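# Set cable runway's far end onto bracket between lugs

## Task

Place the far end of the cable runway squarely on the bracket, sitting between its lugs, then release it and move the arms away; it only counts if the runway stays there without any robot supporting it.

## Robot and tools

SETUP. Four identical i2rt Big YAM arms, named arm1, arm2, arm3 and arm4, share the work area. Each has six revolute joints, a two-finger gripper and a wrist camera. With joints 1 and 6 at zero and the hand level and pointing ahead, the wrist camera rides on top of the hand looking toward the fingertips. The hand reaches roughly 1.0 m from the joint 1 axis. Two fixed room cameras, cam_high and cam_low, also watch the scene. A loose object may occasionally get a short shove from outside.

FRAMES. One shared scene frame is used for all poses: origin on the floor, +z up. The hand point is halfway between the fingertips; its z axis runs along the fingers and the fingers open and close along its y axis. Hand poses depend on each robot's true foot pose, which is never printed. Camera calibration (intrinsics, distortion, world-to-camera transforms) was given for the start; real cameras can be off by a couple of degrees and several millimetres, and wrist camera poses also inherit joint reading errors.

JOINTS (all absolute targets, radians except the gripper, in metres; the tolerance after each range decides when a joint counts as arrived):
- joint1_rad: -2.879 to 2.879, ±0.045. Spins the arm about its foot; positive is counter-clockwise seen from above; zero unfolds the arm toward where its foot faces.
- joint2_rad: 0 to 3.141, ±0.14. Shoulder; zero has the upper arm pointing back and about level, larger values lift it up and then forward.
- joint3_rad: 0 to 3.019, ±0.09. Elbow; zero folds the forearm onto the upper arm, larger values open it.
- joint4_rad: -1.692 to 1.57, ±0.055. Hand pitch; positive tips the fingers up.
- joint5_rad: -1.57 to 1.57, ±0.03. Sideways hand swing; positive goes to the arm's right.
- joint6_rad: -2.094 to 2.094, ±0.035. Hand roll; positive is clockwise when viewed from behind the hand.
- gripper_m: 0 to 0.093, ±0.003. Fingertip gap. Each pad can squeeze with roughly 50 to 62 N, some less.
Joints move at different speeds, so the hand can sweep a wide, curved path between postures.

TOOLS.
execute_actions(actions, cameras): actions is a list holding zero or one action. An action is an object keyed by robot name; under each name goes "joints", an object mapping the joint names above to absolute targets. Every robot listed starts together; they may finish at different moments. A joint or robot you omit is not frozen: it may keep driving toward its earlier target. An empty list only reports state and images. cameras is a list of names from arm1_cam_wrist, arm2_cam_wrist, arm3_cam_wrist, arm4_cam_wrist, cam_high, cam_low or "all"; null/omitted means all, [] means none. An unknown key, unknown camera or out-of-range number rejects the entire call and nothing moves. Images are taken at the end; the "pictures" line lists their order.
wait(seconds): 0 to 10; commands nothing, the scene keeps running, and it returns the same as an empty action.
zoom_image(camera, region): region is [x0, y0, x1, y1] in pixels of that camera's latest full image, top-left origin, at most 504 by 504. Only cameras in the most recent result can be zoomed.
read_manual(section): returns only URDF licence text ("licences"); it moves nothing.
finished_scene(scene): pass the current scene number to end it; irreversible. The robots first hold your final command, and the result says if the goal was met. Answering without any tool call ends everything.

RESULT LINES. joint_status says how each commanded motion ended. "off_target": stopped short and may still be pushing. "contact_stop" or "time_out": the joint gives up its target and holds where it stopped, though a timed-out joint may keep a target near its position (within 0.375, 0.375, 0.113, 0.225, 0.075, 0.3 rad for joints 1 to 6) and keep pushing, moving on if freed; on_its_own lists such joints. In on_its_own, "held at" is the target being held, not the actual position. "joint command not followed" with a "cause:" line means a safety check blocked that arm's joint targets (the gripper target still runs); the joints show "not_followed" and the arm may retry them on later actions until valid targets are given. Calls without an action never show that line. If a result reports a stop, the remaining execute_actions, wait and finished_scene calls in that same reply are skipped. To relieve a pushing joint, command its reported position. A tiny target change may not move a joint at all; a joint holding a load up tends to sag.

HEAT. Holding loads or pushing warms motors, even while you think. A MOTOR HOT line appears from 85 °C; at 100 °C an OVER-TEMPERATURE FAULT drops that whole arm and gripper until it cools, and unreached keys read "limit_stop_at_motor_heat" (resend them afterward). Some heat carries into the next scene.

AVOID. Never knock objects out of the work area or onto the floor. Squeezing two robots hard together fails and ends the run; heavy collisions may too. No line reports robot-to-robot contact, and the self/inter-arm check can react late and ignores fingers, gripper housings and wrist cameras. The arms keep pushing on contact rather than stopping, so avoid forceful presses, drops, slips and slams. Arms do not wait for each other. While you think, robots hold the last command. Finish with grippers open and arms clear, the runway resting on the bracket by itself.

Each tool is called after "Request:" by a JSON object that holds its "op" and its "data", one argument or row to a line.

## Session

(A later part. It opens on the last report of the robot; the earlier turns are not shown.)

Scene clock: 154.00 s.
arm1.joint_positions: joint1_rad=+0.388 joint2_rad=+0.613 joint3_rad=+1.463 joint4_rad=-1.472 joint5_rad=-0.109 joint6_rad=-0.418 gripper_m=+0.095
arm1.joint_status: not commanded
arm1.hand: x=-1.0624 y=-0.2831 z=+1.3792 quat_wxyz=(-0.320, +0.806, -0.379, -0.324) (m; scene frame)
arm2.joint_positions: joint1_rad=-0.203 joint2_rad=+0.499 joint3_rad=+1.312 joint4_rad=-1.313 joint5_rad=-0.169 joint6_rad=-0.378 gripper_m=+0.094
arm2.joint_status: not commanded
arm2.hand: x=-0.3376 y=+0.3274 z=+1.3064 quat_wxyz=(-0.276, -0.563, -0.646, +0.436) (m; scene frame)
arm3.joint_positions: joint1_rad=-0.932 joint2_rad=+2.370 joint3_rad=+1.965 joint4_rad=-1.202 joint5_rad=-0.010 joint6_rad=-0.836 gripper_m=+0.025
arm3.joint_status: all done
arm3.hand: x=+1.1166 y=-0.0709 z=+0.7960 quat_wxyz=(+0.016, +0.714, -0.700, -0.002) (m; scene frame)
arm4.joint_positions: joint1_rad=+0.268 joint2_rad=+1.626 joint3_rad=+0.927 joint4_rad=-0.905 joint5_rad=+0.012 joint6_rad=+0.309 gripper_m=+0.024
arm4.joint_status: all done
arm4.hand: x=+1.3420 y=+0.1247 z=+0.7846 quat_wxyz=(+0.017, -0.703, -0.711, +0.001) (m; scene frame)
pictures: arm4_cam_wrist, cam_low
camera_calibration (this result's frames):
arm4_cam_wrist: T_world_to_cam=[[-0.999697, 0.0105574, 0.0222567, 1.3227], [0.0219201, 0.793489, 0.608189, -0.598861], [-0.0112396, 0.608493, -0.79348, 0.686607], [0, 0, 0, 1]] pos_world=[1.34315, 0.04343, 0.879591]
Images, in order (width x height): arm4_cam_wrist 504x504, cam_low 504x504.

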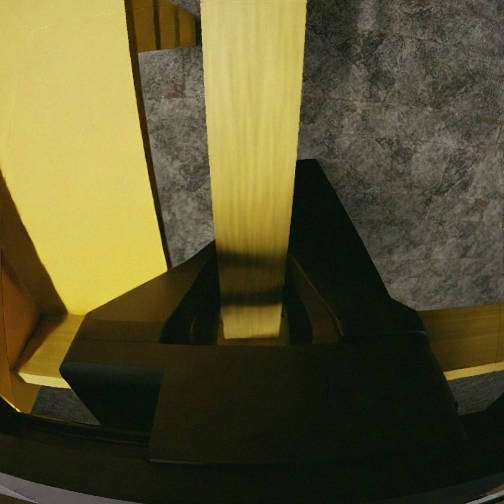

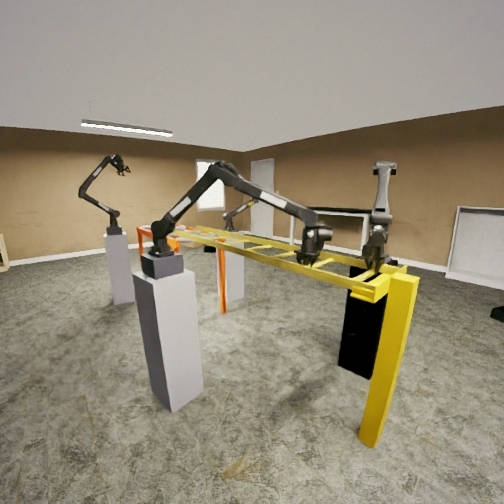

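Request:
{"op": "execute_actions", "data": {
  "actions": [
    {"arm4":{"joints":{"joint1_rad":0.268,"joint2_rad":1.62,"gripper_m":0.05}},"arm3":{"joints":{"joint1_rad":-0.932,"joint2_rad":2.365,"joint3_rad":1.97,"gripper_m":0.06}}}
  ],
  "cameras": []
}}

Request:
{"op": "execute_actions", "data": {
  "actions": [
    {"arm4":{"joints":{"joint2_rad":1.0}},"arm3":{"joints":{"joint2_rad":1.5}}}
  ],
  "cameras": ["cam_low","cam_high"]
}}

Request:
{"op": "zoom_image", "data": {
  "camera": "cam_high",
  "region": [175,30,305,130]
}}

Scene clock: 160.57 s.
arm1.joint_positions: joint1_rad=+0.388 joint2_rad=+0.613 joint3_rad=+1.463 joint4_rad=-1.472 joint5_rad=-0.109 joint6_rad=-0.418 gripper_m=+0.095
arm1.joint_status: not commanded
arm1.hand: x=-1.0624 y=-0.2831 z=+1.3792 quat_wxyz=(-0.320, +0.806, -0.379, -0.324) (m; scene frame)
arm2.joint_positions: joint1_rad=-0.203 joint2_rad=+0.499 joint3_rad=+1.312 joint4_rad=-1.313 joint5_rad=-0.169 joint6_rad=-0.378 gripper_m=+0.094
arm2.joint_status: not commanded
arm2.hand: x=-0.3376 y=+0.3274 z=+1.3064 quat_wxyz=(-0.276, -0.563, -0.646, +0.436) (m; scene frame)
arm3.joint_positions: joint1_rad=-0.932 joint2_rad=+2.370 joint3_rad=+1.965 joint4_rad=-1.205 joint5_rad=-0.004 joint6_rad=-0.840 gripper_m=+0.060
arm3.joint_status: all done
arm3.hand: x=+1.1166 y=-0.0720 z=+0.7960 quat_wxyz=(+0.018, +0.716, -0.698, +0.001) (m; scene frame)
arm4.joint_positions: joint1_rad=+0.267 joint2_rad=+1.626 joint3_rad=+0.927 joint4_rad=-0.931 joint5_rad=+0.002 joint6_rad=+0.315 gripper_m=+0.050
arm4.joint_status: all done
arm4.hand: x=+1.3416 y=+0.1310 z=+0.7850 quat_wxyz=(+0.026, -0.705, -0.709, -0.009) (m; scene frame)
pictures: none
No camera images: the call's "cameras" was empty. Leave "cameras" out to get every camera's image.

Scene clock: 162.43 s.
arm1.joint_positions: joint1_rad=+0.388 joint2_rad=+0.613 joint3_rad=+1.463 joint4_rad=-1.472 joint5_rad=-0.109 joint6_rad=-0.418 gripper_m=+0.095
arm1.joint_status: not commanded
arm1.hand: x=-1.0624 y=-0.2831 z=+1.3792 quat_wxyz=(-0.320, +0.806, -0.379, -0.324) (m; scene frame)
arm2.joint_positions: joint1_rad=-0.203 joint2_rad=+0.499 joint3_rad=+1.312 joint4_rad=-1.313 joint5_rad=-0.169 joint6_rad=-0.378 gripper_m=+0.094
arm2.joint_status: not commanded
arm2.hand: x=-0.3376 y=+0.3274 z=+1.3064 quat_wxyz=(-0.276, -0.563, -0.646, +0.436) (m; scene frame)
arm3.joint_positions: joint1_rad=-0.932 joint2_rad=+1.503 joint3_rad=+1.970 joint4_rad=-1.207 joint5_rad=-0.004 joint6_rad=-0.840 gripper_m=+0.060
arm3.joint_status: all done
arm3.hand: x=+1.0430 y=-0.1360 z=+1.3654 quat_wxyz=(-0.405, +0.656, -0.637, +0.019) (m; scene frame)
arm4.joint_positions: joint1_rad=+0.267 joint2_rad=+0.996 joint3_rad=+0.927 joint4_rad=-0.931 joint5_rad=+0.002 joint6_rad=+0.315 gripper_m=+0.050
arm4.joint_status: all done
arm4.hand: x=+1.3421 y=+0.1339 z=+1.0233 quat_wxyz=(-0.251, -0.676, -0.680, +0.131) (m; scene frame)
pictures: cam_high, cam_low
Images, in order (width x height): cam_high 504x504, cam_low 504x504.

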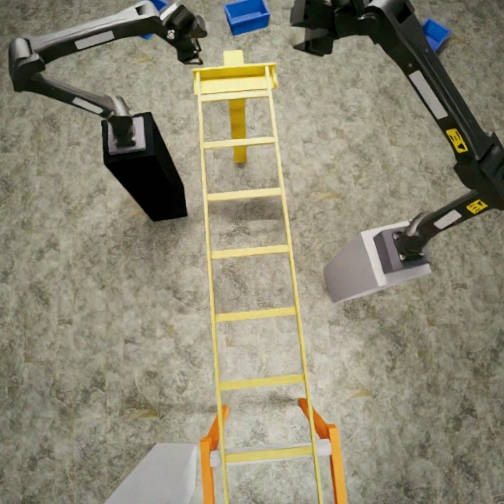

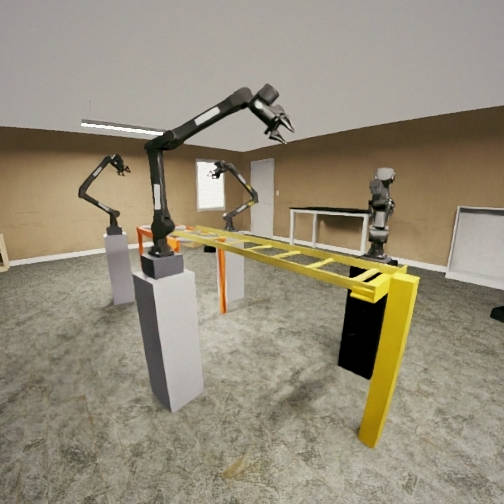

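Region (175, 30, 305, 130) of cam_high's 504x504 image, scaled by 3.877, with more detail than that image has; it fills the top 388 rows of this view, and the rest is white.

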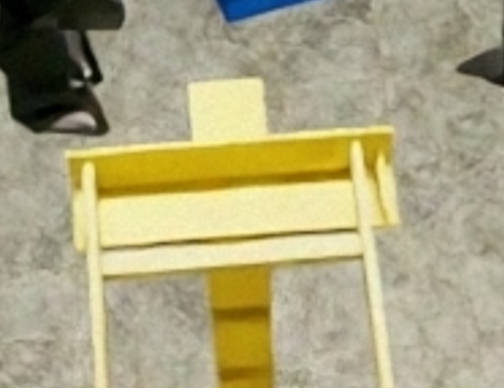

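Request:
{"op": "finished_scene", "data": {
  "scene": 1
}}

The scene is finished: the task was done.


## Next scene

The same job, from a new start.

Request:
{"op": "execute_actions", "data": {
  "actions": []
}}

Scene clock: 0.00 s.
arm1.joint_positions: joint1_rad=-0.242 joint2_rad=+0.527 joint3_rad=+1.383 joint4_rad=-1.453 joint5_rad=-0.126 joint6_rad=-0.463 gripper_m=+0.095
arm1.joint_status: not commanded
arm1.hand: x=-0.9475 y=-0.3021 z=+1.3619 quat_wxyz=(-0.418, +0.661, -0.587, -0.209) (m; scene frame)
arm2.joint_positions: joint1_rad=-0.171 joint2_rad=+0.573 joint3_rad=+1.436 joint4_rad=-1.548 joint5_rad=-0.236 joint6_rad=+0.505 gripper_m=+0.094
arm2.joint_status: not commanded
arm2.hand: x=-0.3137 y=+0.3443 z=+1.3050 quat_wxyz=(-0.398, -0.814, -0.377, +0.192) (m; scene frame)
arm3.joint_positions: joint1_rad=-0.128 joint2_rad=+0.438 joint3_rad=+1.400 joint4_rad=-1.197 joint5_rad=+0.109 joint6_rad=-0.335 gripper_m=+0.095
arm3.joint_status: not commanded
arm3.hand: x=+0.6367 y=-0.3743 z=+1.4527 quat_wxyz=(-0.532, +0.619, -0.484, -0.318) (m; scene frame)
arm4.joint_positions: joint1_rad=+0.240 joint2_rad=+0.512 joint3_rad=+1.446 joint4_rad=-1.261 joint5_rad=+0.245 joint6_rad=+0.182 gripper_m=+0.094
arm4.joint_status: not commanded
arm4.hand: x=+1.2342 y=+0.3190 z=+1.3757 quat_wxyz=(-0.443, -0.589, -0.553, +0.389) (m; scene frame)
pictures: arm1_cam_wrist, arm2_cam_wrist, arm3_cam_wrist, arm4_cam_wrist, cam_high, cam_low
camera_calibration (this result's frames):
arm1_cam_wrist: T_world_to_cam=[[0.950454, -0.0470333, 0.307286, 0.468685], [0.0491142, -0.953353, -0.297834, 0.170438], [0.30696, 0.29817, -0.903809, 1.73153], [0, 0, 0, 1]] pos_world=[-0.985345, -0.331759, 1.47172]
arm2_cam_wrist: T_world_to_cam=[[-0.77269, 0.398844, -0.493835, 0.256981], [0.529404, 0.834157, -0.15464, 0.0832466], [0.350259, -0.380927, -0.855695, 1.48148], [0, 0, 0, 1]] pos_world=[-0.364407, 0.392401, 1.40748]
arm3_cam_wrist: T_world_to_cam=[[0.936199, -0.038854, 0.349317, -1.1186], [0.189449, -0.781349, -0.594646, 0.449602], [0.296043, 0.622884, -0.724137, 1.21811], [0, 0, 0, 1]] pos_world=[0.601446, -0.450909, 1.54018]
arm4_cam_wrist: T_world_to_cam=[[-0.993537, -0.00113132, -0.113507, 1.38257], [0.065597, 0.810355, -0.582255, 0.468271], [0.0926394, -0.585938, -0.805044, 1.30491], [0, 0, 0, 1]] pos_world=[1.22203, 0.386695, 1.4801]
Images, in order (width x height): arm1_cam_wrist 504x504, arm2_cam_wrist 504x504, arm3_cam_wrist 504x504, arm4_cam_wrist 504x504, cam_high 504x504, cam_low 504x504.

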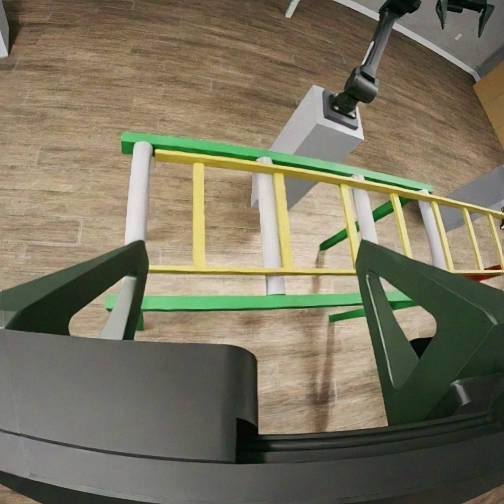

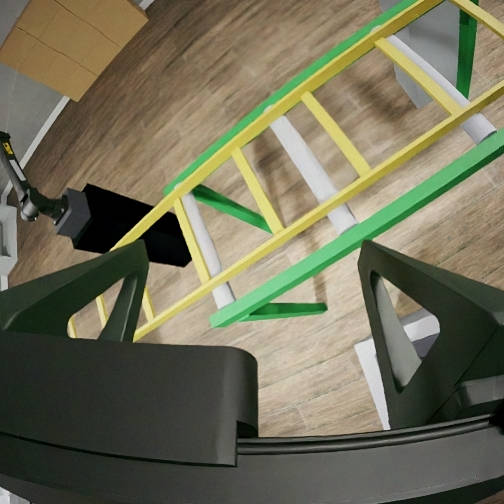

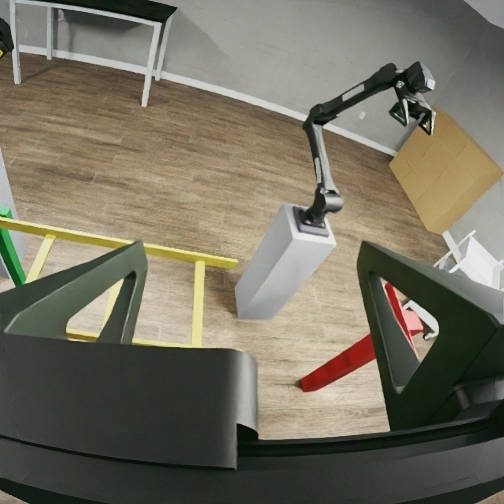

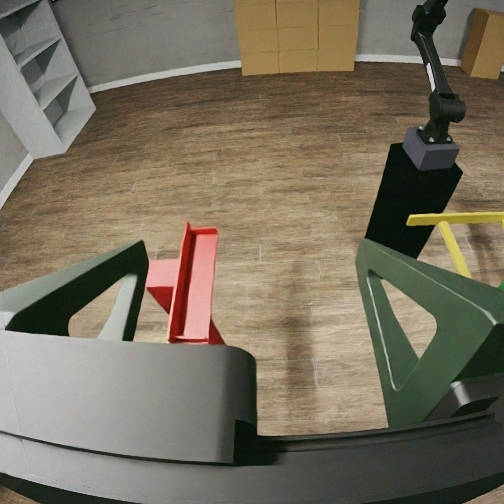

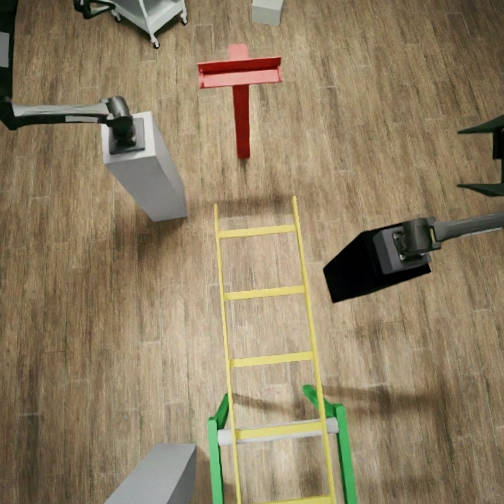

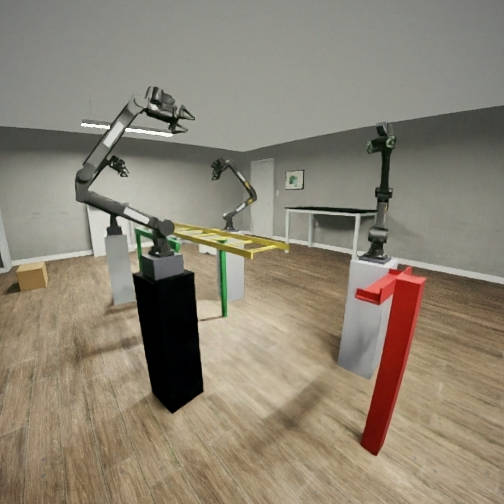

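Request:
{"op": "execute_actions", "data": {
  "actions": [
    {"arm3":{"joints":{"joint1_rad":0.124,"joint2_rad":1.624,"joint3_rad":1.216,"joint4_rad":-1.163,"joint5_rad":0,"joint6_rad":0.225}},"arm4":{"joints":{"joint1_rad":-0.902,"joint2_rad":2.05,"joint3_rad":2.05,"joint4_rad":-1.555,"joint5_rad":0,"joint6_rad":-0.86}}}
  ],
  "cameras": ["arm3_cam_wrist","arm4_cam_wrist"]
}}

Request:
{"op": "execute_actions", "data": {
  "actions": [
    {"arm3":{"joints":{"joint2_rad":1.825,"joint3_rad":1.072,"joint4_rad":-0.80}},"arm4":{"joints":{"joint2_rad":2.135,"joint3_rad":1.80,"joint4_rad":-1.222}}}
  ],
  "cameras": ["arm3_cam_wrist","arm4_cam_wrist"]
}}

Scene clock: 20.33 s.
arm1.joint_positions: joint1_rad=-0.242 joint2_rad=+0.527 joint3_rad=+1.383 joint4_rad=-1.453 joint5_rad=-0.126 joint6_rad=-0.463 gripper_m=+0.095
arm1.joint_status: not commanded
arm1.hand: x=-0.9475 y=-0.3021 z=+1.3619 quat_wxyz=(-0.418, +0.661, -0.587, -0.209) (m; scene frame)
arm2.joint_positions: joint1_rad=-0.171 joint2_rad=+0.573 joint3_rad=+1.436 joint4_rad=-1.548 joint5_rad=-0.236 joint6_rad=+0.505 gripper_m=+0.094
arm2.joint_status: not commanded
arm2.hand: x=-0.3137 y=+0.3443 z=+1.3050 quat_wxyz=(-0.398, -0.814, -0.377, +0.192) (m; scene frame)
arm3.joint_positions: joint1_rad=+0.119 joint2_rad=+1.620 joint3_rad=+1.221 joint4_rad=-1.169 joint5_rad=+0.003 joint6_rad=+0.215 gripper_m=+0.095
arm3.joint_status: all done
arm3.hand: x=+0.5125 y=-0.0911 z=+0.9534 quat_wxyz=(-0.004, +0.714, -0.700, +0.003) (m; scene frame)
arm4.joint_positions: joint1_rad=-0.907 joint2_rad=+2.071 joint3_rad=+2.023 joint4_rad=-1.545 joint5_rad=+0.002 joint6_rad=-0.845 gripper_m=+0.094
arm4.joint_status: all done
arm4.hand: x=+0.7384 y=+0.0819 z=+0.9404 quat_wxyz=(+0.000, -0.710, -0.704, -0.008) (m; scene frame)
pictures: arm3_cam_wrist, arm4_cam_wrist
camera_calibration (this result's frames):
arm3_cam_wrist: T_world_to_cam=[[0.999728, 0.0177347, 0.0151381, -0.525733], [0.00535139, -0.806415, 0.591325, -0.641152], [0.0226946, -0.591083, -0.806291, 0.824689], [0, 0, 0, 1]] pos_world=[0.510306, -0.0202507, 1.05203]
arm4_cam_wrist: T_world_to_cam=[[-0.999386, 0.0315064, -0.0153433, 0.7496], [0.0160355, 0.800447, 0.599189, -0.634201], [0.0311598, 0.598575, -0.800461, 0.805537], [0, 0, 0, 1]] pos_world=[0.734209, 0.00185279, 1.03631]
Images, in order (width x height): arm3_cam_wrist 504x504, arm4_cam_wrist 504x504.

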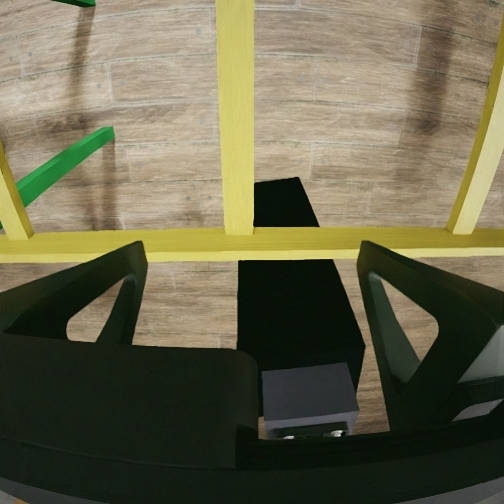

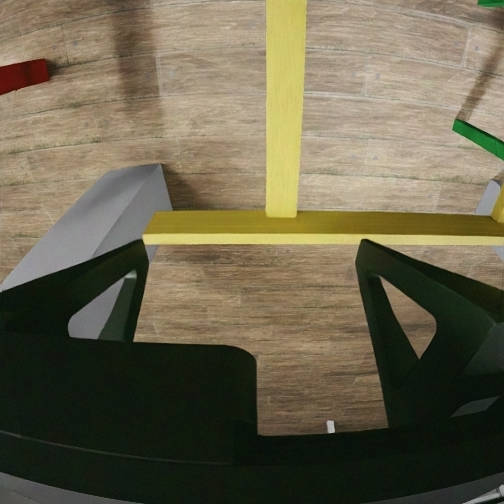

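Scene clock: 21.47 s.
arm1.joint_positions: joint1_rad=-0.242 joint2_rad=+0.527 joint3_rad=+1.383 joint4_rad=-1.453 joint5_rad=-0.126 joint6_rad=-0.463 gripper_m=+0.095
arm1.joint_status: not commanded
arm1.hand: x=-0.9475 y=-0.3021 z=+1.3619 quat_wxyz=(-0.418, +0.661, -0.587, -0.209) (m; scene frame)
arm2.joint_positions: joint1_rad=-0.171 joint2_rad=+0.573 joint3_rad=+1.436 joint4_rad=-1.548 joint5_rad=-0.236 joint6_rad=+0.505 gripper_m=+0.094
arm2.joint_status: not commanded
arm2.hand: x=-0.3137 y=+0.3443 z=+1.3050 quat_wxyz=(-0.398, -0.814, -0.377, +0.192) (m; scene frame)
arm3.joint_positions: joint1_rad=+0.119 joint2_rad=+1.835 joint3_rad=+1.066 joint4_rad=-0.811 joint5_rad=+0.003 joint6_rad=+0.215 gripper_m=+0.095
arm3.joint_status: all done
arm3.hand: x=+0.5142 y=-0.0943 z=+0.8087 quat_wxyz=(+0.000, +0.714, -0.700, +0.009) (m; scene frame)
arm4.joint_positions: joint1_rad=-0.907 joint2_rad=+2.156 joint3_rad=+1.785 joint4_rad=-1.233 joint5_rad=+0.002 joint6_rad=-0.846 gripper_m=+0.094
arm4.joint_status: all done
arm4.hand: x=+0.7403 y=+0.0834 z=+0.7988 quat_wxyz=(-0.001, -0.710, -0.704, -0.013) (m; scene frame)
pictures: arm3_cam_wrist, arm4_cam_wrist
camera_calibration (this result's frames):
arm3_cam_wrist: T_world_to_cam=[[0.999678, 0.0178674, 0.0180257, -0.527471], [0.0034242, -0.798671, 0.601758, -0.564873], [0.0251485, -0.601502, -0.798475, 0.697501], [0, 0, 0, 1]] pos_world=[0.511694, -0.0221751, 0.906362]
arm4_cam_wrist: T_world_to_cam=[[-0.99925, 0.0312399, -0.0228991, 0.755307], [0.0110404, 0.796385, 0.60469, -0.550907], [0.0371269, 0.603983, -0.796132, 0.682942], [0, 0, 0, 1]] pos_world=[0.735467, 0.00265282, 0.894136]
Images, in order (width x height): arm3_cam_wrist 504x504, arm4_cam_wrist 504x504.

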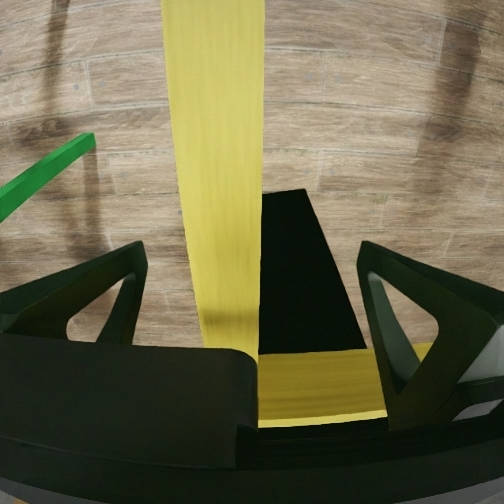

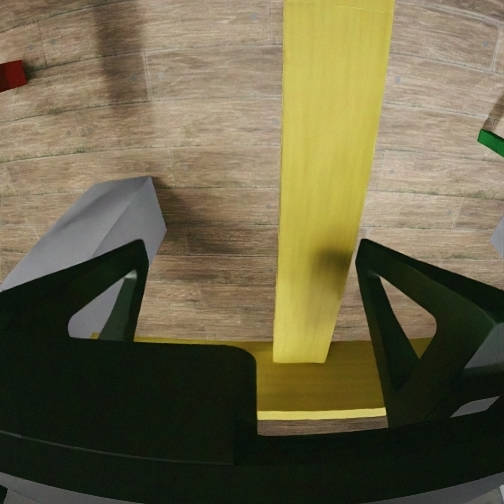

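Request:
{"op": "execute_actions", "data": {
  "actions": [
    {"arm3":{"joints":{"joint1_rad":0.155,"joint6_rad":0.25,"gripper_m":0}},"arm4":{"joints":{"joint1_rad":-0.95,"joint6_rad":-0.91,"gripper_m":0}}}
  ],
  "cameras": ["arm3_cam_wrist","arm4_cam_wrist"]
}}

Scene clock: 28.77 s.
arm1.joint_positions: joint1_rad=-0.242 joint2_rad=+0.527 joint3_rad=+1.383 joint4_rad=-1.453 joint5_rad=-0.126 joint6_rad=-0.463 gripper_m=+0.095
arm1.joint_status: not commanded
arm1.hand: x=-0.9475 y=-0.3021 z=+1.3619 quat_wxyz=(-0.418, +0.661, -0.587, -0.209) (m; scene frame)
arm2.joint_positions: joint1_rad=-0.171 joint2_rad=+0.573 joint3_rad=+1.436 joint4_rad=-1.548 joint5_rad=-0.236 joint6_rad=+0.505 gripper_m=+0.094
arm2.joint_status: not commanded
arm2.hand: x=-0.3137 y=+0.3443 z=+1.3050 quat_wxyz=(-0.398, -0.814, -0.377, +0.192) (m; scene frame)
arm3.joint_positions: joint1_rad=+0.135 joint2_rad=+1.835 joint3_rad=+1.065 joint4_rad=-0.810 joint5_rad=+0.017 joint6_rad=+0.234 gripper_m=+0.025
arm3.joint_status: gripper_m off_target (ended at +0.025, target +0.000); the others done
arm3.hand: x=+0.5093 y=-0.0958 z=+0.8084 quat_wxyz=(-0.006, +0.714, -0.700, +0.012) (m; scene frame)
arm4.joint_positions: joint1_rad=-0.937 joint2_rad=+2.156 joint3_rad=+1.786 joint4_rad=-1.202 joint5_rad=-0.007 joint6_rad=-0.893 gripper_m=+0.024
arm4.joint_status: gripper_m off_target (ended at +0.024, target +0.000); the others done
arm4.hand: x=+0.7233 y=+0.0915 z=+0.7988 quat_wxyz=(-0.004, -0.704, -0.711, +0.003) (m; scene frame)
pictures: arm3_cam_wrist, arm4_cam_wrist
camera_calibration (this result's frames):
arm3_cam_wrist: T_world_to_cam=[[0.999358, 0.016086, 0.031999, -0.533873], [-0.00629606, -0.800639, 0.599114, -0.559013], [0.035257, -0.598931, -0.800024, 0.692912], [0, 0, 0, 1]] pos_world=[0.505581, -0.0239726, 0.906342]
arm4_cam_wrist: T_world_to_cam=[[-0.999903, 0.0126732, -0.00585657, 0.726602], [0.00689523, 0.813053, 0.582149, -0.537743], [0.0121394, 0.582052, -0.813061, 0.712284], [0, 0, 0, 1]] pos_world=[0.721592, 0.0134195, 0.896432]
Images, in order (width x height): arm3_cam_wrist 504x504, arm4_cam_wrist 504x504.

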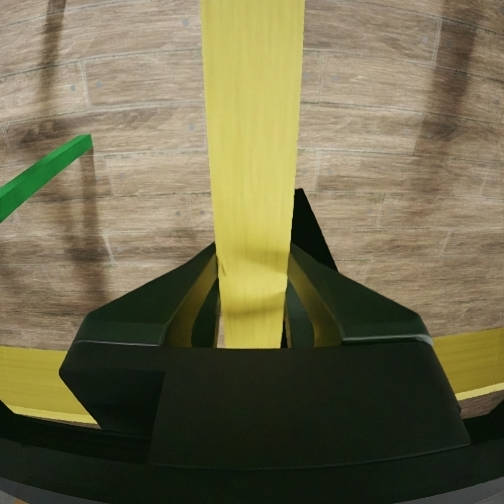

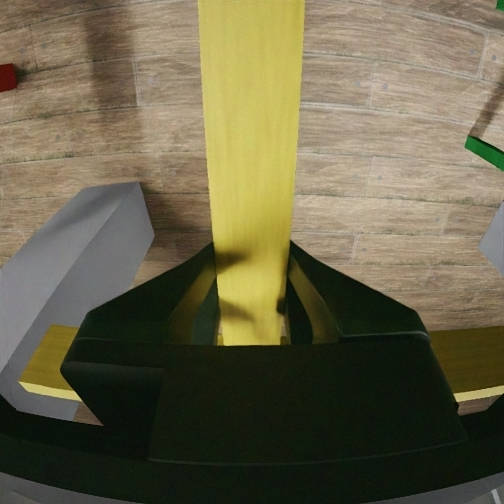

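Request:
{"op": "execute_actions", "data": {
  "actions": [
    {"arm4":{"joints":{"joint1_rad":-0.748,"joint2_rad":1.83,"joint3_rad":1.39,"joint4_rad":-1.074,"joint6_rad":-0.71}},"arm3":{"joints":{"joint1_rad":-0.21,"joint2_rad":1.75,"joint3_rad":1.055,"joint4_rad":-0.81,"joint6_rad":-0.11}}}
  ],
  "cameras": []
}}

Request:
{"op": "execute_actions", "data": {
  "actions": [
    {"arm4":{"joints":{"joint1_rad":-0.454,"joint2_rad":1.59,"joint3_rad":1.11,"joint4_rad":-0.987,"joint6_rad":-0.415}},"arm3":{"joints":{"joint1_rad":-0.557,"joint2_rad":1.83,"joint3_rad":1.23,"joint4_rad":-0.867,"joint6_rad":-0.46}}}
  ],
  "cameras": []
}}

Request:
{"op": "execute_actions", "data": {
  "actions": [
    {"arm4":{"joints":{"joint1_rad":-0.007,"joint2_rad":1.483,"joint3_rad":1.016,"joint4_rad":-0.964,"joint6_rad":0.03}},"arm3":{"joints":{"joint1_rad":-0.842,"joint2_rad":2.03,"joint3_rad":1.66,"joint4_rad":-1.03,"joint6_rad":-0.745}}}
  ],
  "cameras": ["cam_high","cam_low","arm4_cam_wrist"]
}}

Request:
{"op": "zoom_image", "data": {
  "camera": "cam_high",
  "region": [175,30,305,130]
}}

Request:
{"op": "zoom_image", "data": {
  "camera": "cam_low",
  "region": [310,230,430,320]
}}

Scene clock: 51.60 s.
arm1.joint_positions: joint1_rad=-0.242 joint2_rad=+0.527 joint3_rad=+1.383 joint4_rad=-1.453 joint5_rad=-0.126 joint6_rad=-0.463 gripper_m=+0.095
arm1.joint_status: not commanded
arm1.hand: x=-0.9475 y=-0.3021 z=+1.3619 quat_wxyz=(-0.418, +0.661, -0.587, -0.209) (m; scene frame)
arm2.joint_positions: joint1_rad=-0.171 joint2_rad=+0.573 joint3_rad=+1.436 joint4_rad=-1.548 joint5_rad=-0.236 joint6_rad=+0.505 gripper_m=+0.094
arm2.joint_status: not commanded
arm2.hand: x=-0.3137 y=+0.3443 z=+1.3050 quat_wxyz=(-0.398, -0.814, -0.377, +0.192) (m; scene frame)
arm3.joint_positions: joint1_rad=-0.219 joint2_rad=+1.817 joint3_rad=+1.035 joint4_rad=-0.786 joint5_rad=+0.008 joint6_rad=-0.127 gripper_m=+0.025
arm3.joint_status: all done
arm3.hand: x=+0.6679 y=-0.0911 z=+0.8092 quat_wxyz=(-0.005, +0.716, -0.698, +0.006) (m; scene frame)
arm4.joint_positions: joint1_rad=-0.743 joint2_rad=+1.890 joint3_rad=+1.348 joint4_rad=-1.039 joint5_rad=-0.006 joint6_rad=-0.706 gripper_m=+0.024
arm4.joint_status: all done
arm4.hand: x=+0.8830 y=+0.0912 z=+0.7996 quat_wxyz=(-0.003, -0.702, -0.713, -0.002) (m; scene frame)
pictures: none
No camera images: the call's "cameras" was empty. Leave "cameras" out to get every camera's image.

Scene clock: 53.27 s.
arm1.joint_positions: joint1_rad=-0.242 joint2_rad=+0.527 joint3_rad=+1.383 joint4_rad=-1.453 joint5_rad=-0.126 joint6_rad=-0.463 gripper_m=+0.095
arm1.joint_status: not commanded
arm1.hand: x=-0.9475 y=-0.3021 z=+1.3619 quat_wxyz=(-0.418, +0.661, -0.587, -0.209) (m; scene frame)
arm2.joint_positions: joint1_rad=-0.171 joint2_rad=+0.573 joint3_rad=+1.436 joint4_rad=-1.548 joint5_rad=-0.236 joint6_rad=+0.505 gripper_m=+0.094
arm2.joint_status: not commanded
arm2.hand: x=-0.3137 y=+0.3443 z=+1.3050 quat_wxyz=(-0.398, -0.814, -0.377, +0.192) (m; scene frame)
arm3.joint_positions: joint1_rad=-0.548 joint2_rad=+1.896 joint3_rad=+1.187 joint4_rad=-0.850 joint5_rad=+0.003 joint6_rad=-0.458 gripper_m=+0.025
arm3.joint_status: all done
arm3.hand: x=+0.8301 y=-0.0861 z=+0.8175 quat_wxyz=(-0.008, +0.716, -0.698, +0.003) (m; scene frame)
arm4.joint_positions: joint1_rad=-0.455 joint2_rad=+1.680 joint3_rad=+1.075 joint4_rad=-0.964 joint5_rad=-0.007 joint6_rad=-0.421 gripper_m=+0.024
arm4.joint_status: all done
arm4.hand: x=+1.0466 y=+0.0904 z=+0.8091 quat_wxyz=(-0.004, -0.700, -0.714, +0.003) (m; scene frame)
pictures: none
No camera images: the call's "cameras" was empty. Leave "cameras" out to get every camera's image.

Scene clock: 54.80 s.
arm1.joint_positions: joint1_rad=-0.242 joint2_rad=+0.527 joint3_rad=+1.383 joint4_rad=-1.453 joint5_rad=-0.126 joint6_rad=-0.463 gripper_m=+0.095
arm1.joint_status: not commanded
arm1.hand: x=-0.9475 y=-0.3021 z=+1.3619 quat_wxyz=(-0.418, +0.661, -0.587, -0.209) (m; scene frame)
arm2.joint_positions: joint1_rad=-0.171 joint2_rad=+0.573 joint3_rad=+1.436 joint4_rad=-1.548 joint5_rad=-0.236 joint6_rad=+0.505 gripper_m=+0.094
arm2.joint_status: not commanded
arm2.hand: x=-0.3137 y=+0.3443 z=+1.3050 quat_wxyz=(-0.398, -0.814, -0.377, +0.192) (m; scene frame)
arm3.joint_positions: joint1_rad=-0.831 joint2_rad=+2.113 joint3_rad=+1.595 joint4_rad=-1.025 joint5_rad=-0.007 joint6_rad=-0.746 gripper_m=+0.025
arm3.joint_status: all done
arm3.hand: x=+1.0219 y=-0.0757 z=+0.8305 quat_wxyz=(-0.015, +0.718, -0.696, +0.000) (m; scene frame)
arm4.joint_positions: joint1_rad=-0.005 joint2_rad=+1.565 joint3_rad=+0.960 joint4_rad=-0.952 joint5_rad=-0.011 joint6_rad=+0.025 gripper_m=+0.024
arm4.joint_status: all done
arm4.hand: x=+1.2410 y=+0.0959 z=+0.8183 quat_wxyz=(-0.009, -0.699, -0.715, +0.004) (m; scene frame)
pictures: arm4_cam_wrist, cam_high, cam_low
camera_calibration (this result's frames):
arm4_cam_wrist: T_world_to_cam=[[-0.99993, -0.000882235, -0.0117821, 1.25052], [-0.00750686, 0.8175, 0.57588, -0.533623], [0.00912384, 0.575929, -0.817449, 0.727166], [0, 0, 0, 1]] pos_world=[1.23979, 0.018544, 0.916458]
Images, in order (width x height): arm4_cam_wrist 504x504, cam_high 504x504, cam_low 504x504.

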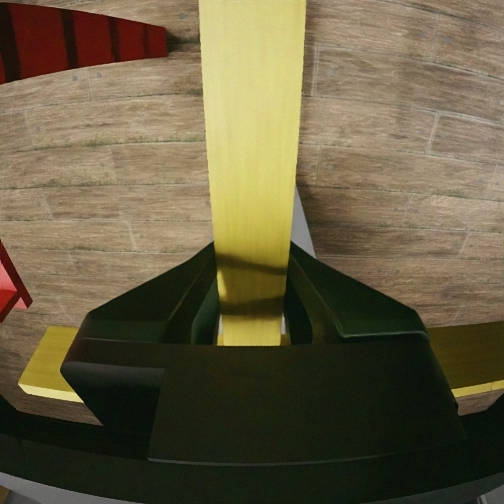

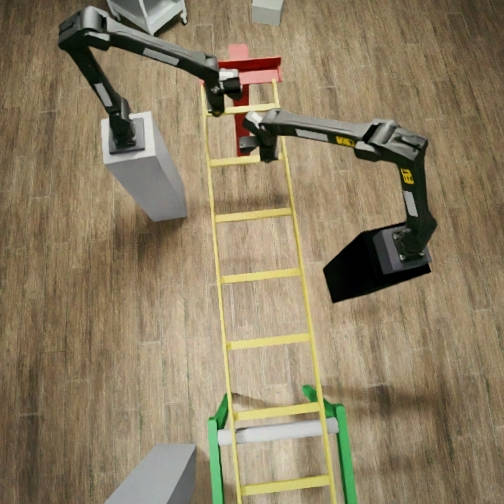

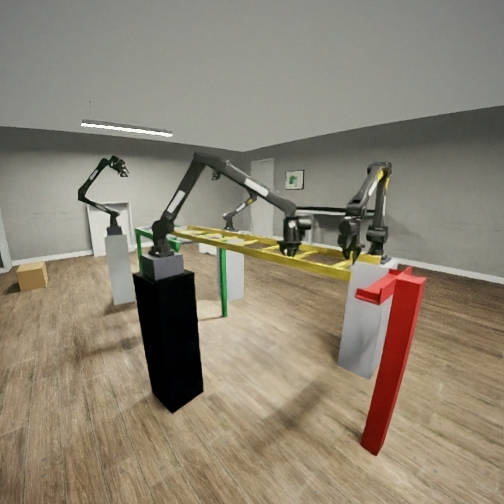

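Region (175, 30, 305, 130) of cam_high's 504x504 image, scaled by 3.877, with more detail than that image has; it fills the top 388 rows of this view, and the rest is white.

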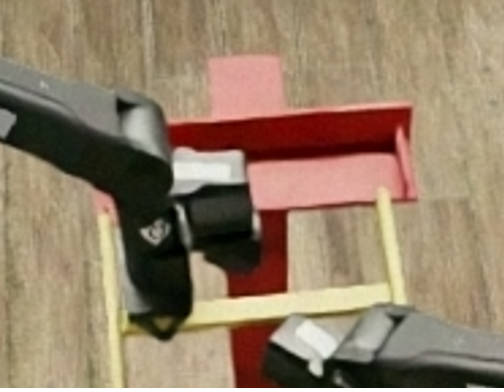

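Region (310, 230, 430, 320) of cam_low's 504x504 image, scaled by 4.200, with more detail than that image has; it fills the top 378 rows of this view, and the rest is white.

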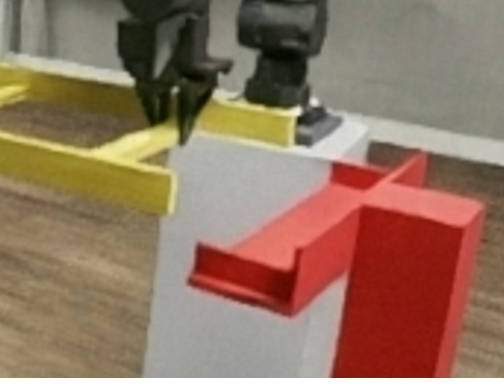

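Request:
{"op": "execute_actions", "data": {
  "actions": [
    {"arm4":{"joints":{"joint1_rad":0.305,"joint2_rad":1.58,"joint3_rad":1.115,"joint4_rad":-0.96,"joint6_rad":0.335}},"arm3":{"joints":{"joint1_rad":-0.99,"joint2_rad":2.28,"joint3_rad":2.12,"joint4_rad":-1.228,"joint6_rad":-0.885}}}
  ],
  "cameras": ["cam_high","cam_low","arm4_cam_wrist"]
}}

Request:
{"op": "zoom_image", "data": {
  "camera": "cam_high",
  "region": [175,30,305,130]
}}

Request:
{"op": "zoom_image", "data": {
  "camera": "cam_low",
  "region": [310,230,430,320]
}}

Scene clock: 64.83 s.
arm1.joint_positions: joint1_rad=-0.242 joint2_rad=+0.527 joint3_rad=+1.383 joint4_rad=-1.453 joint5_rad=-0.126 joint6_rad=-0.463 gripper_m=+0.095
arm1.joint_status: not commanded
arm1.hand: x=-0.9475 y=-0.3021 z=+1.3619 quat_wxyz=(-0.418, +0.661, -0.587, -0.209) (m; scene frame)
arm2.joint_positions: joint1_rad=-0.171 joint2_rad=+0.573 joint3_rad=+1.436 joint4_rad=-1.548 joint5_rad=-0.236 joint6_rad=+0.505 gripper_m=+0.094
arm2.joint_status: not commanded
arm2.hand: x=-0.3137 y=+0.3443 z=+1.3050 quat_wxyz=(-0.398, -0.814, -0.377, +0.192) (m; scene frame)
arm3.joint_positions: joint1_rad=-0.971 joint2_rad=+2.347 joint3_rad=+1.994 joint4_rad=-1.206 joint5_rad=-0.015 joint6_rad=-0.883 gripper_m=+0.025
arm3.joint_status: joint3_rad time_out (moved +0.399 of +0.525); the others done
arm3.on_its_own: joint3_rad reads +1.994 and still pushes toward +2.106 since a time_out
arm3.hand: x=+1.1441 y=-0.0805 z=+0.8218 quat_wxyz=(-0.008, +0.717, -0.697, -0.003) (m; scene frame)
arm4.joint_positions: joint1_rad=+0.294 joint2_rad=+1.659 joint3_rad=+1.036 joint4_rad=-0.935 joint5_rad=+0.007 joint6_rad=+0.327 gripper_m=+0.024
arm4.joint_status: all done
arm4.hand: x=+1.3669 y=+0.0896 z=+0.8043 quat_wxyz=(-0.004, -0.700, -0.714, +0.009) (m; scene frame)
pictures: arm4_cam_wrist, cam_high, cam_low
camera_calibration (this result's frames):
arm4_cam_wrist: T_world_to_cam=[[-0.999993, 0.00245794, 0.00282848, 1.36424], [0.00363694, 0.818408, 0.574625, -0.533826], [-0.000902461, 0.574632, -0.818412, 0.732822], [0, 0, 0, 1]] pos_world=[1.36683, 0.012432, 0.902642]
Images, in order (width x height): arm4_cam_wrist 504x504, cam_high 504x504, cam_low 504x504.

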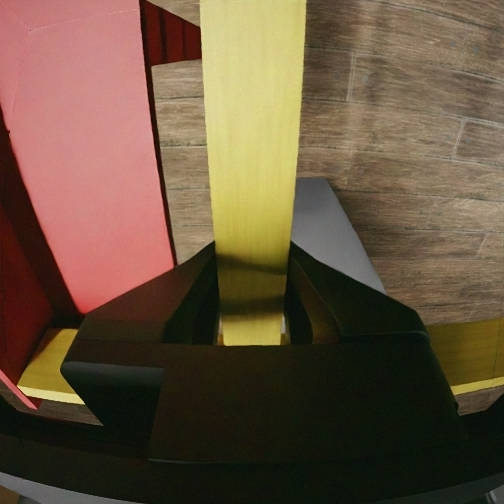

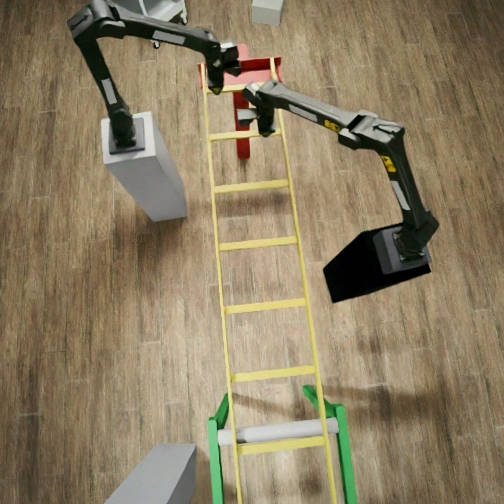

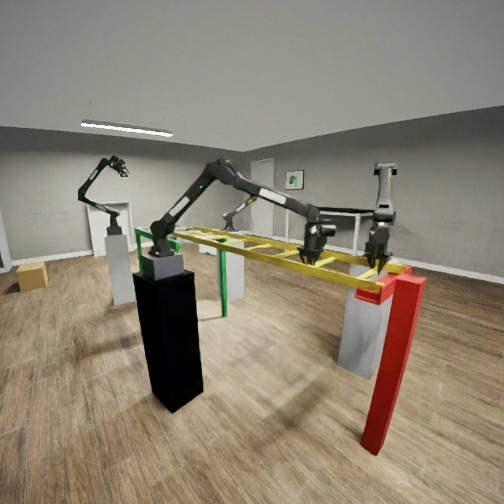

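Region (175, 30, 305, 130) of cam_high's 504x504 image, scaled by 3.877, with more detail than that image has; it fills the top 388 rows of this view, and the rest is white.

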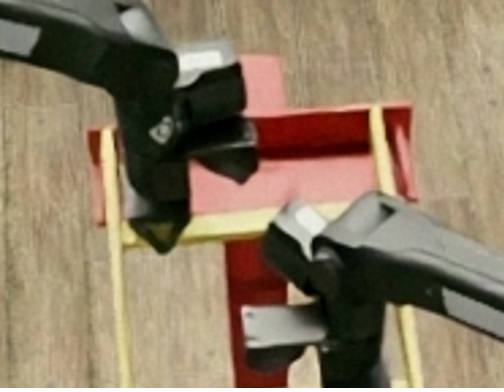

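Region (310, 230, 430, 320) of cam_low's 504x504 image, scaled by 4.200, with more detail than that image has; it fills the top 378 rows of this view, and the rest is white.

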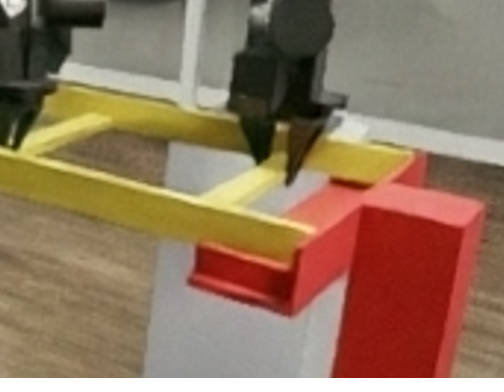

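Inside; lower with slight −y bias.

Request:
{"op": "execute_actions", "data": {
  "actions": [
    {"arm4":{"joints":{"joint1_rad":0.32,"joint2_rad":1.73,"joint3_rad":1.09}},"arm3":{"joints":{"joint2_rad":2.38,"joint3_rad":2.03}}}
  ],
  "cameras": ["cam_low","cam_high"]
}}

Request:
{"op": "zoom_image", "data": {
  "camera": "cam_high",
  "region": [175,30,305,130]
}}

Request:
{"op": "zoom_image", "data": {
  "camera": "cam_low",
  "region": [310,230,430,320]
}}

Scene clock: 71.43 s.
arm1.joint_positions: joint1_rad=-0.242 joint2_rad=+0.527 joint3_rad=+1.383 joint4_rad=-1.453 joint5_rad=-0.126 joint6_rad=-0.463 gripper_m=+0.095
arm1.joint_status: not commanded
arm1.hand: x=-0.9475 y=-0.3021 z=+1.3619 quat_wxyz=(-0.418, +0.661, -0.587, -0.209) (m; scene frame)
arm2.joint_positions: joint1_rad=-0.171 joint2_rad=+0.573 joint3_rad=+1.436 joint4_rad=-1.548 joint5_rad=-0.236 joint6_rad=+0.505 gripper_m=+0.094
arm2.joint_status: not commanded
arm2.hand: x=-0.3137 y=+0.3443 z=+1.3050 quat_wxyz=(-0.398, -0.814, -0.377, +0.192) (m; scene frame)
arm3.joint_positions: joint1_rad=-0.971 joint2_rad=+2.367 joint3_rad=+1.995 joint4_rad=-1.203 joint5_rad=-0.015 joint6_rad=-0.883 gripper_m=+0.025
arm3.joint_status: all done
arm3.hand: x=+1.1424 y=-0.0821 z=+0.8082 quat_wxyz=(+0.000, +0.717, -0.697, -0.004) (m; scene frame)
arm4.joint_positions: joint1_rad=+0.294 joint2_rad=+1.704 joint3_rad=+1.048 joint4_rad=-0.945 joint5_rad=+0.009 joint6_rad=+0.328 gripper_m=+0.024
arm4.joint_status: all done
arm4.hand: x=+1.3660 y=+0.0910 z=+0.7895 quat_wxyz=(+0.015, -0.700, -0.714, +0.001) (m; scene frame)
pictures: cam_high, cam_low
Images, in order (width x height): cam_high 504x504, cam_low 504x504.

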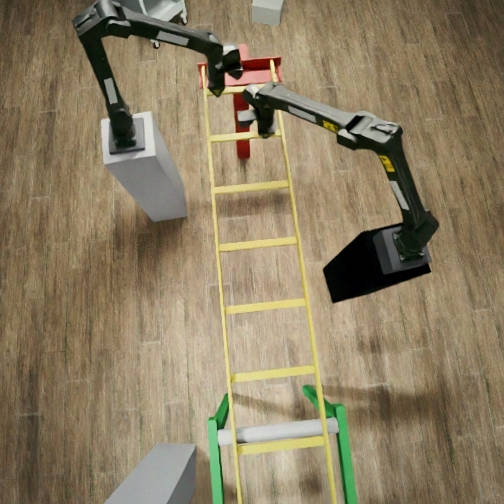

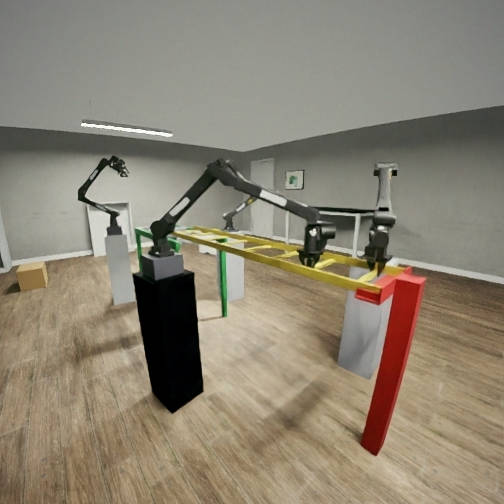

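Region (175, 30, 305, 130) of cam_high's 504x504 image, scaled by 3.877, with more detail than that image has; it fills the top 388 rows of this view, and the rest is white.

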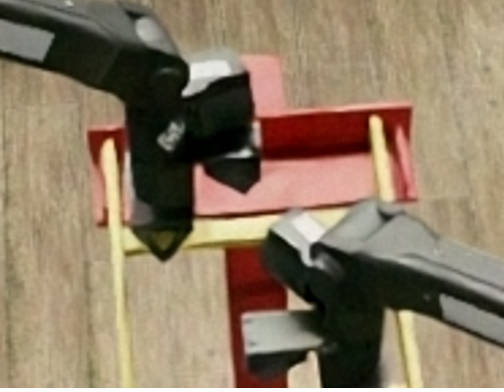

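Region (310, 230, 430, 320) of cam_low's 504x504 image, scaled by 4.200, with more detail than that image has; it fills the top 378 rows of this view, and the rest is white.

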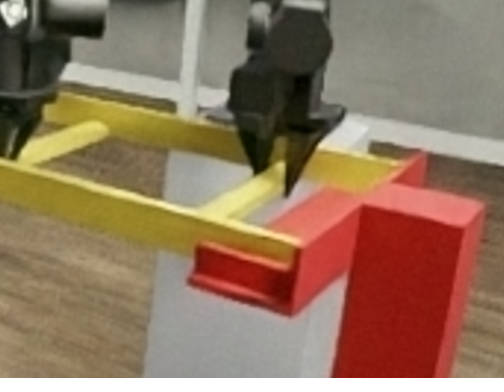

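Seated.

Request:
{"op": "execute_actions", "data": {
  "actions": [
    {"arm4":{"joints":{"joint1_rad":0.294,"joint2_rad":1.70,"joint3_rad":1.05,"gripper_m":0.05}},"arm3":{"joints":{"joint1_rad":-0.971,"joint2_rad":2.365,"joint3_rad":2.0,"gripper_m":0.06}}}
  ],
  "cameras": []
}}

Request:
{"op": "execute_actions", "data": {
  "actions": [
    {"arm4":{"joints":{"joint2_rad":1.0}},"arm3":{"joints":{"joint2_rad":1.5}}}
  ],
  "cameras": ["cam_low","cam_high"]
}}

Request:
{"op": "zoom_image", "data": {
  "camera": "cam_high",
  "region": [175,30,305,130]
}}

Scene clock: 78.70 s.
arm1.joint_positions: joint1_rad=-0.242 joint2_rad=+0.527 joint3_rad=+1.383 joint4_rad=-1.453 joint5_rad=-0.126 joint6_rad=-0.463 gripper_m=+0.095
arm1.joint_status: not commanded
arm1.hand: x=-0.9475 y=-0.3021 z=+1.3619 quat_wxyz=(-0.418, +0.661, -0.587, -0.209) (m; scene frame)
arm2.joint_positions: joint1_rad=-0.171 joint2_rad=+0.573 joint3_rad=+1.436 joint4_rad=-1.548 joint5_rad=-0.236 joint6_rad=+0.505 gripper_m=+0.094
arm2.joint_status: not commanded
arm2.hand: x=-0.3137 y=+0.3443 z=+1.3050 quat_wxyz=(-0.398, -0.814, -0.377, +0.192) (m; scene frame)
arm3.joint_positions: joint1_rad=-0.970 joint2_rad=+2.367 joint3_rad=+1.995 joint4_rad=-1.218 joint5_rad=-0.004 joint6_rad=-0.883 gripper_m=+0.060
arm3.joint_status: all done
arm3.hand: x=+1.1405 y=-0.0856 z=+0.8082 quat_wxyz=(+0.008, +0.717, -0.697, +0.001) (m; scene frame)
arm4.joint_positions: joint1_rad=+0.294 joint2_rad=+1.704 joint3_rad=+1.048 joint4_rad=-0.951 joint5_rad=+0.002 joint6_rad=+0.328 gripper_m=+0.050
arm4.joint_status: all done
arm4.hand: x=+1.3665 y=+0.0926 z=+0.7895 quat_wxyz=(+0.016, -0.700, -0.714, -0.003) (m; scene frame)
pictures: none
No camera images: the call's "cameras" was empty. Leave "cameras" out to get every camera's image.

Scene clock: 80.57 s.
arm1.joint_positions: joint1_rad=-0.242 joint2_rad=+0.527 joint3_rad=+1.383 joint4_rad=-1.453 joint5_rad=-0.126 joint6_rad=-0.463 gripper_m=+0.095
arm1.joint_status: not commanded
arm1.hand: x=-0.9475 y=-0.3021 z=+1.3619 quat_wxyz=(-0.418, +0.661, -0.587, -0.209) (m; scene frame)
arm2.joint_positions: joint1_rad=-0.171 joint2_rad=+0.573 joint3_rad=+1.436 joint4_rad=-1.548 joint5_rad=-0.236 joint6_rad=+0.505 gripper_m=+0.094
arm2.joint_status: not commanded
arm2.hand: x=-0.3137 y=+0.3443 z=+1.3050 quat_wxyz=(-0.398, -0.814, -0.377, +0.192) (m; scene frame)
arm3.joint_positions: joint1_rad=-0.970 joint2_rad=+1.507 joint3_rad=+2.006 joint4_rad=-1.221 joint5_rad=-0.003 joint6_rad=-0.883 gripper_m=+0.060
arm3.joint_status: all done
arm3.hand: x=+1.0573 y=-0.1531 z=+1.3788 quat_wxyz=(-0.412, +0.655, -0.633, +0.036) (m; scene frame)
arm4.joint_positions: joint1_rad=+0.294 joint2_rad=+0.995 joint3_rad=+1.041 joint4_rad=-0.952 joint5_rad=+0.002 joint6_rad=+0.328 gripper_m=+0.050
arm4.joint_status: all done
arm4.hand: x=+1.3585 y=+0.1199 z=+1.0806 quat_wxyz=(-0.294, -0.661, -0.675, +0.146) (m; scene frame)
pictures: cam_high, cam_low
Images, in order (width x height): cam_high 504x504, cam_low 504x504.

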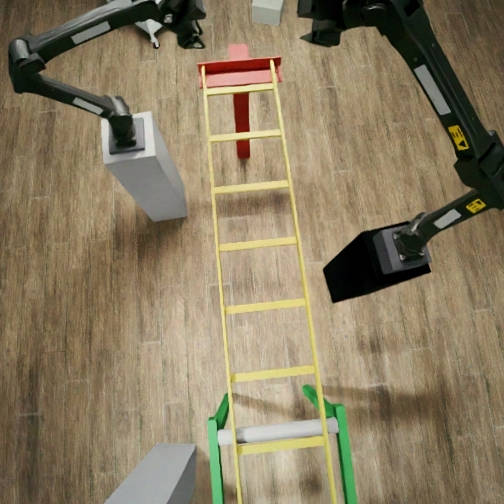

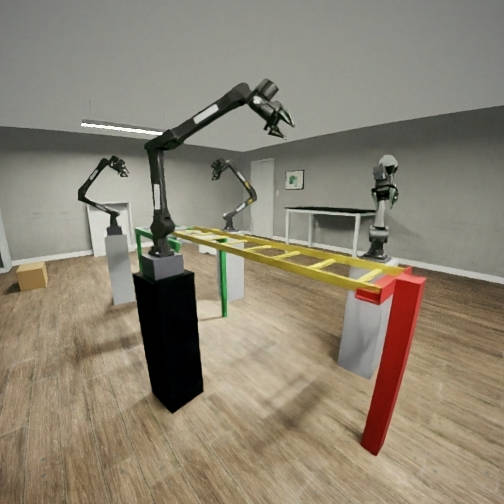

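Region (175, 30, 305, 130) of cam_high's 504x504 image, scaled by 3.877, with more detail than that image has; it fills the top 388 rows of this view, and the rest is white.

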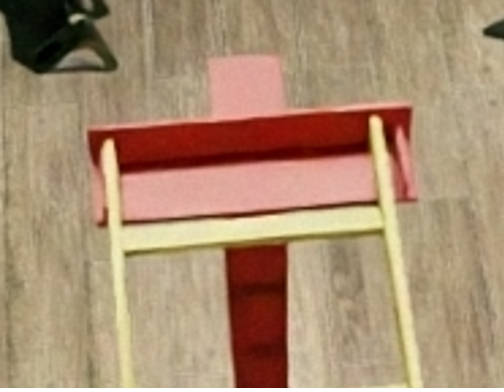

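Request:
{"op": "finished_scene", "data": {
  "scene": 2
}}

The scene is finished: the task was done.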